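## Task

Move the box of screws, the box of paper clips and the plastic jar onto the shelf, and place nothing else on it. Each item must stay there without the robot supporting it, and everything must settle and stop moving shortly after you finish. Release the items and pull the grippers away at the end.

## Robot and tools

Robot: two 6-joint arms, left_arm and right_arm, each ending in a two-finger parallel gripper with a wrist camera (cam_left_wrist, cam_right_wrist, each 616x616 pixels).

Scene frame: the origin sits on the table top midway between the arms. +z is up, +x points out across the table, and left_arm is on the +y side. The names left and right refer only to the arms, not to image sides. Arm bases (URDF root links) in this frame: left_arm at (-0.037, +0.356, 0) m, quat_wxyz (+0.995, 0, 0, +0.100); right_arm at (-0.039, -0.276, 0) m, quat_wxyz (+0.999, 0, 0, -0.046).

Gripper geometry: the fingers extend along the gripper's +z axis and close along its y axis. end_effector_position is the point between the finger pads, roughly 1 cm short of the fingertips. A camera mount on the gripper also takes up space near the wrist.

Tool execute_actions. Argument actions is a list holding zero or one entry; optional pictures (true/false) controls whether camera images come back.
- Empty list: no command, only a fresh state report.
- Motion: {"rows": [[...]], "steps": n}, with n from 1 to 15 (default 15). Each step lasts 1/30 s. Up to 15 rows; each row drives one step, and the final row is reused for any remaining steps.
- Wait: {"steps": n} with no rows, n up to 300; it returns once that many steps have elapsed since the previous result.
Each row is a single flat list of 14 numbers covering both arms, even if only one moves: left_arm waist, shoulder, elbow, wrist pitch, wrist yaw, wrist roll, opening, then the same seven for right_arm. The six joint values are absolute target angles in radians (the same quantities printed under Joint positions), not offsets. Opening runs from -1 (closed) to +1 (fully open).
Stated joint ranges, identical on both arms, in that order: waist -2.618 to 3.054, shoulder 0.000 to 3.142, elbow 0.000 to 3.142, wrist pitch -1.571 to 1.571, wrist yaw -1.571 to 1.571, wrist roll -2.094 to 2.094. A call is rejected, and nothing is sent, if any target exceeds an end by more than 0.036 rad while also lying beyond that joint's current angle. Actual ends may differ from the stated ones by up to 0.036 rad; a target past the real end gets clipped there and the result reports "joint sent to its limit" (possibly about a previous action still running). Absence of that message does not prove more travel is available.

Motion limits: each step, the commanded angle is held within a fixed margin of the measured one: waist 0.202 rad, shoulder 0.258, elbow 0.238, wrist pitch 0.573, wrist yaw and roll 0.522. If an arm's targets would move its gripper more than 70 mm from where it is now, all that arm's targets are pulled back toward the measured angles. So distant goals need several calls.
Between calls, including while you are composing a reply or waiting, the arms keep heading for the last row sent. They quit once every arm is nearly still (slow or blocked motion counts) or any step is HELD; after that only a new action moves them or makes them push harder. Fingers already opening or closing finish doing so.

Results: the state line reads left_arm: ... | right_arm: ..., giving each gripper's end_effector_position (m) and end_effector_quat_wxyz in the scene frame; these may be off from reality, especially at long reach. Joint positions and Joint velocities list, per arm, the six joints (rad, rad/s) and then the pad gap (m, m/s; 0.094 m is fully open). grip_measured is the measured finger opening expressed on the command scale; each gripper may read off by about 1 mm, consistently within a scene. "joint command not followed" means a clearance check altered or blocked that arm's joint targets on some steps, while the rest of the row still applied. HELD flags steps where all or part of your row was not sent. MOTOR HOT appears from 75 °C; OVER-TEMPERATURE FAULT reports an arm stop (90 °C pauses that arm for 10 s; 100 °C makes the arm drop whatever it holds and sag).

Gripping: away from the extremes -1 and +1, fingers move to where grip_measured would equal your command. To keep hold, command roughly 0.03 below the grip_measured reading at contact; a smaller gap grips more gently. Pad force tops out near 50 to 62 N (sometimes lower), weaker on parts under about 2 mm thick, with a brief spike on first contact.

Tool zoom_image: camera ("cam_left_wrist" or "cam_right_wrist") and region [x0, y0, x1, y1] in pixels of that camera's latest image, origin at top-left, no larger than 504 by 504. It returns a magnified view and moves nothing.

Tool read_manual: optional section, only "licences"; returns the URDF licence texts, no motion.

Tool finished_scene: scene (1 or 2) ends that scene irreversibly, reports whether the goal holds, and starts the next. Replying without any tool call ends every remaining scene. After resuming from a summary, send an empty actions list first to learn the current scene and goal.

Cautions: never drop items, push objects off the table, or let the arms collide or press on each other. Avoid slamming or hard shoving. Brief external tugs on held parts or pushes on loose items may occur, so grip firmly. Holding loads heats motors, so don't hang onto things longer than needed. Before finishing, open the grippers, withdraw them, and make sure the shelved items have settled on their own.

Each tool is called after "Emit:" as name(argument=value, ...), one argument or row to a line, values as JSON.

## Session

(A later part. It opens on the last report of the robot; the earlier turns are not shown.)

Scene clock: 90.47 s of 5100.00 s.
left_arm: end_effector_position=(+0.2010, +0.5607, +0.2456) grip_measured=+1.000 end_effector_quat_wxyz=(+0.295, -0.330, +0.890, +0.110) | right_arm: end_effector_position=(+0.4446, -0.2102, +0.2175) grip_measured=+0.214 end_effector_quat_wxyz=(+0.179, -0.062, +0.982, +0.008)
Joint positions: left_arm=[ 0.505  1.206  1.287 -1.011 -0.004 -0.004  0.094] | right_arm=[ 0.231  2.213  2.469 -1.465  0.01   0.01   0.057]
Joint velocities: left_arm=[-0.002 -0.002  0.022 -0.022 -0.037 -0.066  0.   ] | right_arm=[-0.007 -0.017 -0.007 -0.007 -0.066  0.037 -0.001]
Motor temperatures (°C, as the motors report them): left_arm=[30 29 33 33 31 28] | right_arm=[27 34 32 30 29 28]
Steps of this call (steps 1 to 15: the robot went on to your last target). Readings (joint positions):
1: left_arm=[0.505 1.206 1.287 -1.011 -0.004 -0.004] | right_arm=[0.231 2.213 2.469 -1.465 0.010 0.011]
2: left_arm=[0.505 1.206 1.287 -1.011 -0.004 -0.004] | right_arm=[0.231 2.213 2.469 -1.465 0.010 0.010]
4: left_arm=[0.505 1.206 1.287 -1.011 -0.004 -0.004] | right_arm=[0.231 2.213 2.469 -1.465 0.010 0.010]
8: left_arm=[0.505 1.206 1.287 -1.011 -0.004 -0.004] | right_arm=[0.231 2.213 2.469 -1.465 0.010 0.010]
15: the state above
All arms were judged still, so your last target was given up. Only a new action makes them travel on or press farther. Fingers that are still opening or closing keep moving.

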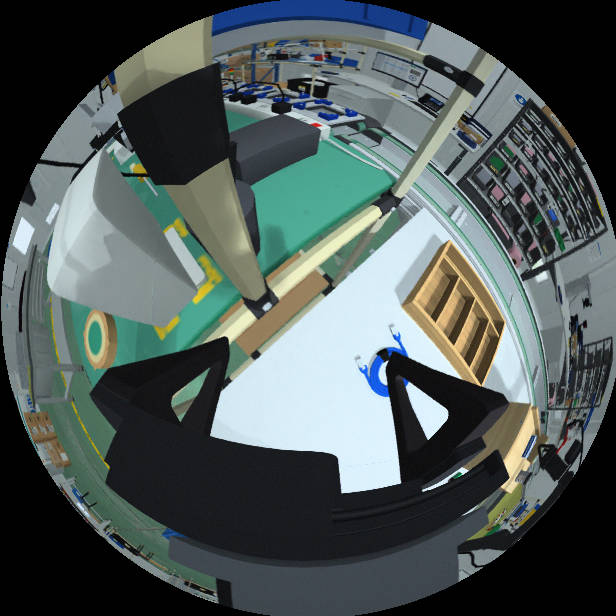

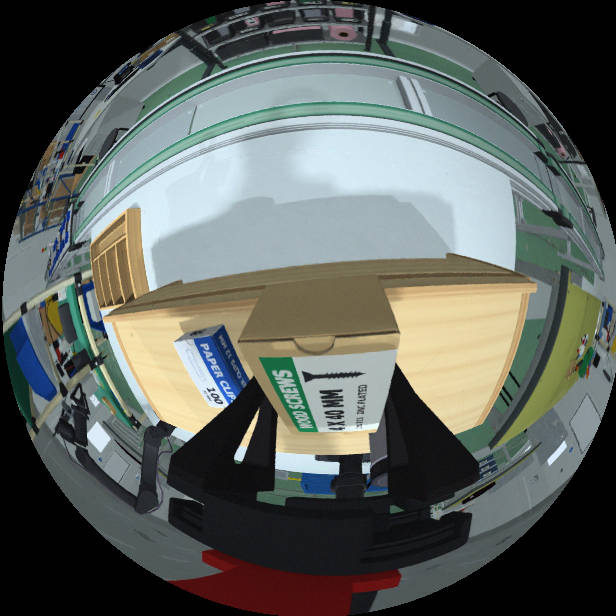

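Contact made (box pivoting flat). Release modestly and lift.

Emit:
execute_actions(
  actions=[
    {"rows":[[0.5,1.2,1.3,-1.0,0,0,1,0.24,2.21,2.47,-1.45,0,0,0.45]],"steps":10},
  ],
  pictures=false,
)

Emit:
execute_actions(
  actions=[
    {"rows":[[0.5,1.2,1.3,-1.0,0,0,1,0.24,2.0,2.47,-1.4,0,0,0.45]],"steps":12},
  ],
  pictures=false,
)

Emit:
execute_actions(
  actions=[
    {"rows":[[0.5,1.2,1.3,-1.0,0,0,1,0.24,1.2,1.6,-1.3,0,0,1]]},
  ],
  pictures=false,
)

Emit:
execute_actions(
  actions=[
    {"steps":30},
  ],
)

Scene clock: 91.70 s of 5100.00 s.
left_arm: end_effector_position=(+0.2010, +0.5607, +0.2456) grip_measured=+1.000 end_effector_quat_wxyz=(+0.295, -0.330, +0.890, +0.110) | right_arm: end_effector_position=(+0.4453, -0.2101, +0.2178) grip_measured=+0.448 end_effector_quat_wxyz=(+0.181, -0.062, +0.982, +0.008)
Joint positions: left_arm=[ 0.505  1.206  1.287 -1.011 -0.004 -0.004  0.094] | right_arm=[ 0.231  2.213  2.469 -1.462  0.01   0.01   0.068]
Joint velocities: left_arm=[-0.002 -0.007 -0.022  0.037  0.051 -0.081  0.   ] | right_arm=[ 0.007  0.002 -0.027 -0.007  0.022 -0.125  0.001]
Motor temperatures (°C, as the motors report them): left_arm=[30 29 33 33 31 28] | right_arm=[27 34 32 30 29 28]
Steps of this call (steps 1 to 27: nothing new was sent; steps 28 to 37: all 10 steps of this action). Readings (joint positions):
28: left_arm=[0.505 1.206 1.287 -1.011 -0.004 -0.004] | right_arm=[0.231 2.213 2.469 -1.465 0.010 0.010]
29: left_arm=[0.505 1.206 1.287 -1.011 -0.004 -0.004] | right_arm=[0.231 2.213 2.469 -1.464 0.010 0.010]
31: left_arm=[0.505 1.206 1.287 -1.011 -0.004 -0.004] | right_arm=[0.231 2.213 2.469 -1.463 0.010 0.010]
35: left_arm=[0.505 1.206 1.287 -1.011 -0.004 -0.004] | right_arm=[0.231 2.213 2.469 -1.462 0.010 0.010]
37: the state above

Scene clock: 92.10 s of 5100.00 s.
left_arm: end_effector_position=(+0.2010, +0.5607, +0.2456) grip_measured=+1.000 end_effector_quat_wxyz=(+0.295, -0.330, +0.890, +0.110) | right_arm: end_effector_position=(+0.4188, -0.2138, +0.3389) grip_measured=+0.448 end_effector_quat_wxyz=(+0.330, -0.058, +0.942, +0.019)
Joint positions: left_arm=[ 0.505  1.206  1.287 -1.011 -0.004 -0.004  0.094] | right_arm=[ 0.231  1.964  2.468 -1.402  0.01   0.01   0.068]
Joint velocities: left_arm=[-0.012 -0.012 -0.012  0.007 -0.007  0.037  0.   ] | right_arm=[ 0.022  0.007 -0.002  0.11   0.022 -0.095  0.001]
Motor temperatures (°C, as the motors report them): left_arm=[30 29 33 33 31 28] | right_arm=[27 34 32 30 29 28]
Steps of this call (steps 1 to 12: all 12 steps of this action). Readings (joint positions):
1: left_arm=[0.505 1.206 1.287 -1.011 -0.004 -0.004] | right_arm=[0.231 2.201 2.463 -1.457 0.010 0.010]
2: left_arm=[0.505 1.206 1.287 -1.011 -0.004 -0.004] | right_arm=[0.231 2.184 2.456 -1.455 0.010 0.010]
4: left_arm=[0.505 1.206 1.287 -1.011 -0.004 -0.004] | right_arm=[0.231 2.132 2.454 -1.448 0.010 0.010]
8: left_arm=[0.505 1.206 1.287 -1.011 -0.004 -0.004] | right_arm=[0.231 2.004 2.456 -1.418 0.010 0.010]
12: the state above

Scene clock: 92.60 s of 5100.00 s.
left_arm: end_effector_position=(+0.2010, +0.5607, +0.2456) grip_measured=+1.000 end_effector_quat_wxyz=(+0.295, -0.330, +0.890, +0.110) | right_arm: end_effector_position=(+0.2294, -0.2400, +0.3406) grip_measured=+1.000 end_effector_quat_wxyz=(+0.353, -0.058, +0.933, +0.021)
Joint positions: left_arm=[ 0.505  1.206  1.287 -1.011 -0.004 -0.004  0.094] | right_arm=[ 0.231  1.164  1.641 -1.323  0.01   0.01   0.094]
Joint velocities: left_arm=[ 0.002 -0.012 -0.007 -0.007 -0.037  0.022  0.   ] | right_arm=[ 0.017  0.198 -0.168  0.183 -0.037 -0.022  0.   ]
Motor temperatures (°C, as the motors report them): left_arm=[30 29 33 33 31 28] | right_arm=[27 34 32 30 29 28]
Steps of this call (steps 1 to 15: all 15 steps of this action). Readings (joint positions):
1: left_arm=[0.505 1.206 1.287 -1.011 -0.004 -0.004] | right_arm=[0.231 1.923 2.402 -1.359 0.010 0.010]
2: left_arm=[0.505 1.206 1.287 -1.011 -0.004 -0.004] | right_arm=[0.231 1.864 2.299 -1.331 0.010 0.010]
4: left_arm=[0.505 1.206 1.287 -1.011 -0.004 -0.004] | right_arm=[0.231 1.719 2.106 -1.317 0.010 0.010]
8: left_arm=[0.505 1.206 1.287 -1.011 -0.004 -0.004] | right_arm=[0.231 1.366 1.754 -1.297 0.010 0.010]
15: the state above

Scene clock: 93.60 s of 5100.00 s.
left_arm: end_effector_position=(+0.2010, +0.5607, +0.2456) grip_measured=+1.000 end_effector_quat_wxyz=(+0.295, -0.330, +0.890, +0.110) | right_arm: end_effector_position=(+0.2392, -0.2386, +0.3227) grip_measured=+1.000 end_effector_quat_wxyz=(+0.328, -0.059, +0.943, +0.019)
Joint positions: left_arm=[ 0.505  1.206  1.287 -1.011 -0.004 -0.004  0.094] | right_arm=[ 0.231  1.204  1.613 -1.31   0.01   0.01   0.094]
Joint velocities: left_arm=[ 0.007 -0.007 -0.002 -0.022  0.066  0.081  0.   ] | right_arm=[-0.012  0.002 -0.002 -0.007  0.022  0.037  0.   ]
Motor temperatures (°C, as the motors report them): left_arm=[30 29 33 33 31 28] | right_arm=[27 34 32 30 29 28]
Steps of this call (steps 1 to 30: the robot went on to your last target). Readings (joint positions):
1: left_arm=[0.505 1.206 1.287 -1.011 -0.004 -0.004] | right_arm=[0.231 1.172 1.635 -1.319 0.010 0.010]
2: left_arm=[0.505 1.206 1.287 -1.011 -0.004 -0.004] | right_arm=[0.231 1.180 1.629 -1.316 0.010 0.010]
4: left_arm=[0.505 1.206 1.287 -1.011 -0.004 -0.004] | right_arm=[0.231 1.195 1.619 -1.314 0.010 0.010]
8: left_arm=[0.505 1.206 1.287 -1.011 -0.004 -0.004] | right_arm=[0.231 1.204 1.613 -1.314 0.010 0.010]
30: the state above
All arms were judged still, so your last target was given up. Only a new action makes them travel on or press farther. Fingers that are still opening or closing keep moving.

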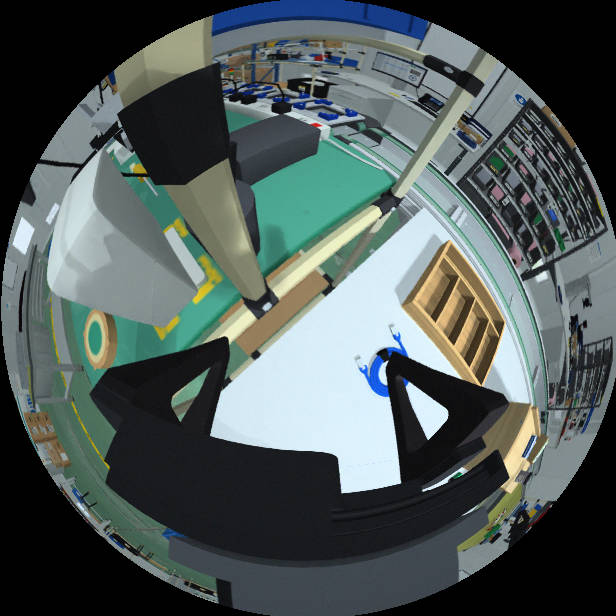

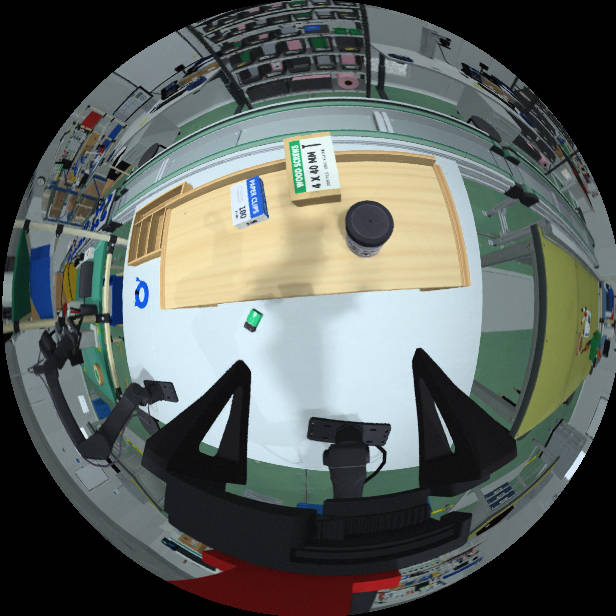

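Emit:
finished_scene(
  scene=1,
)

The scene is finished: the task was done.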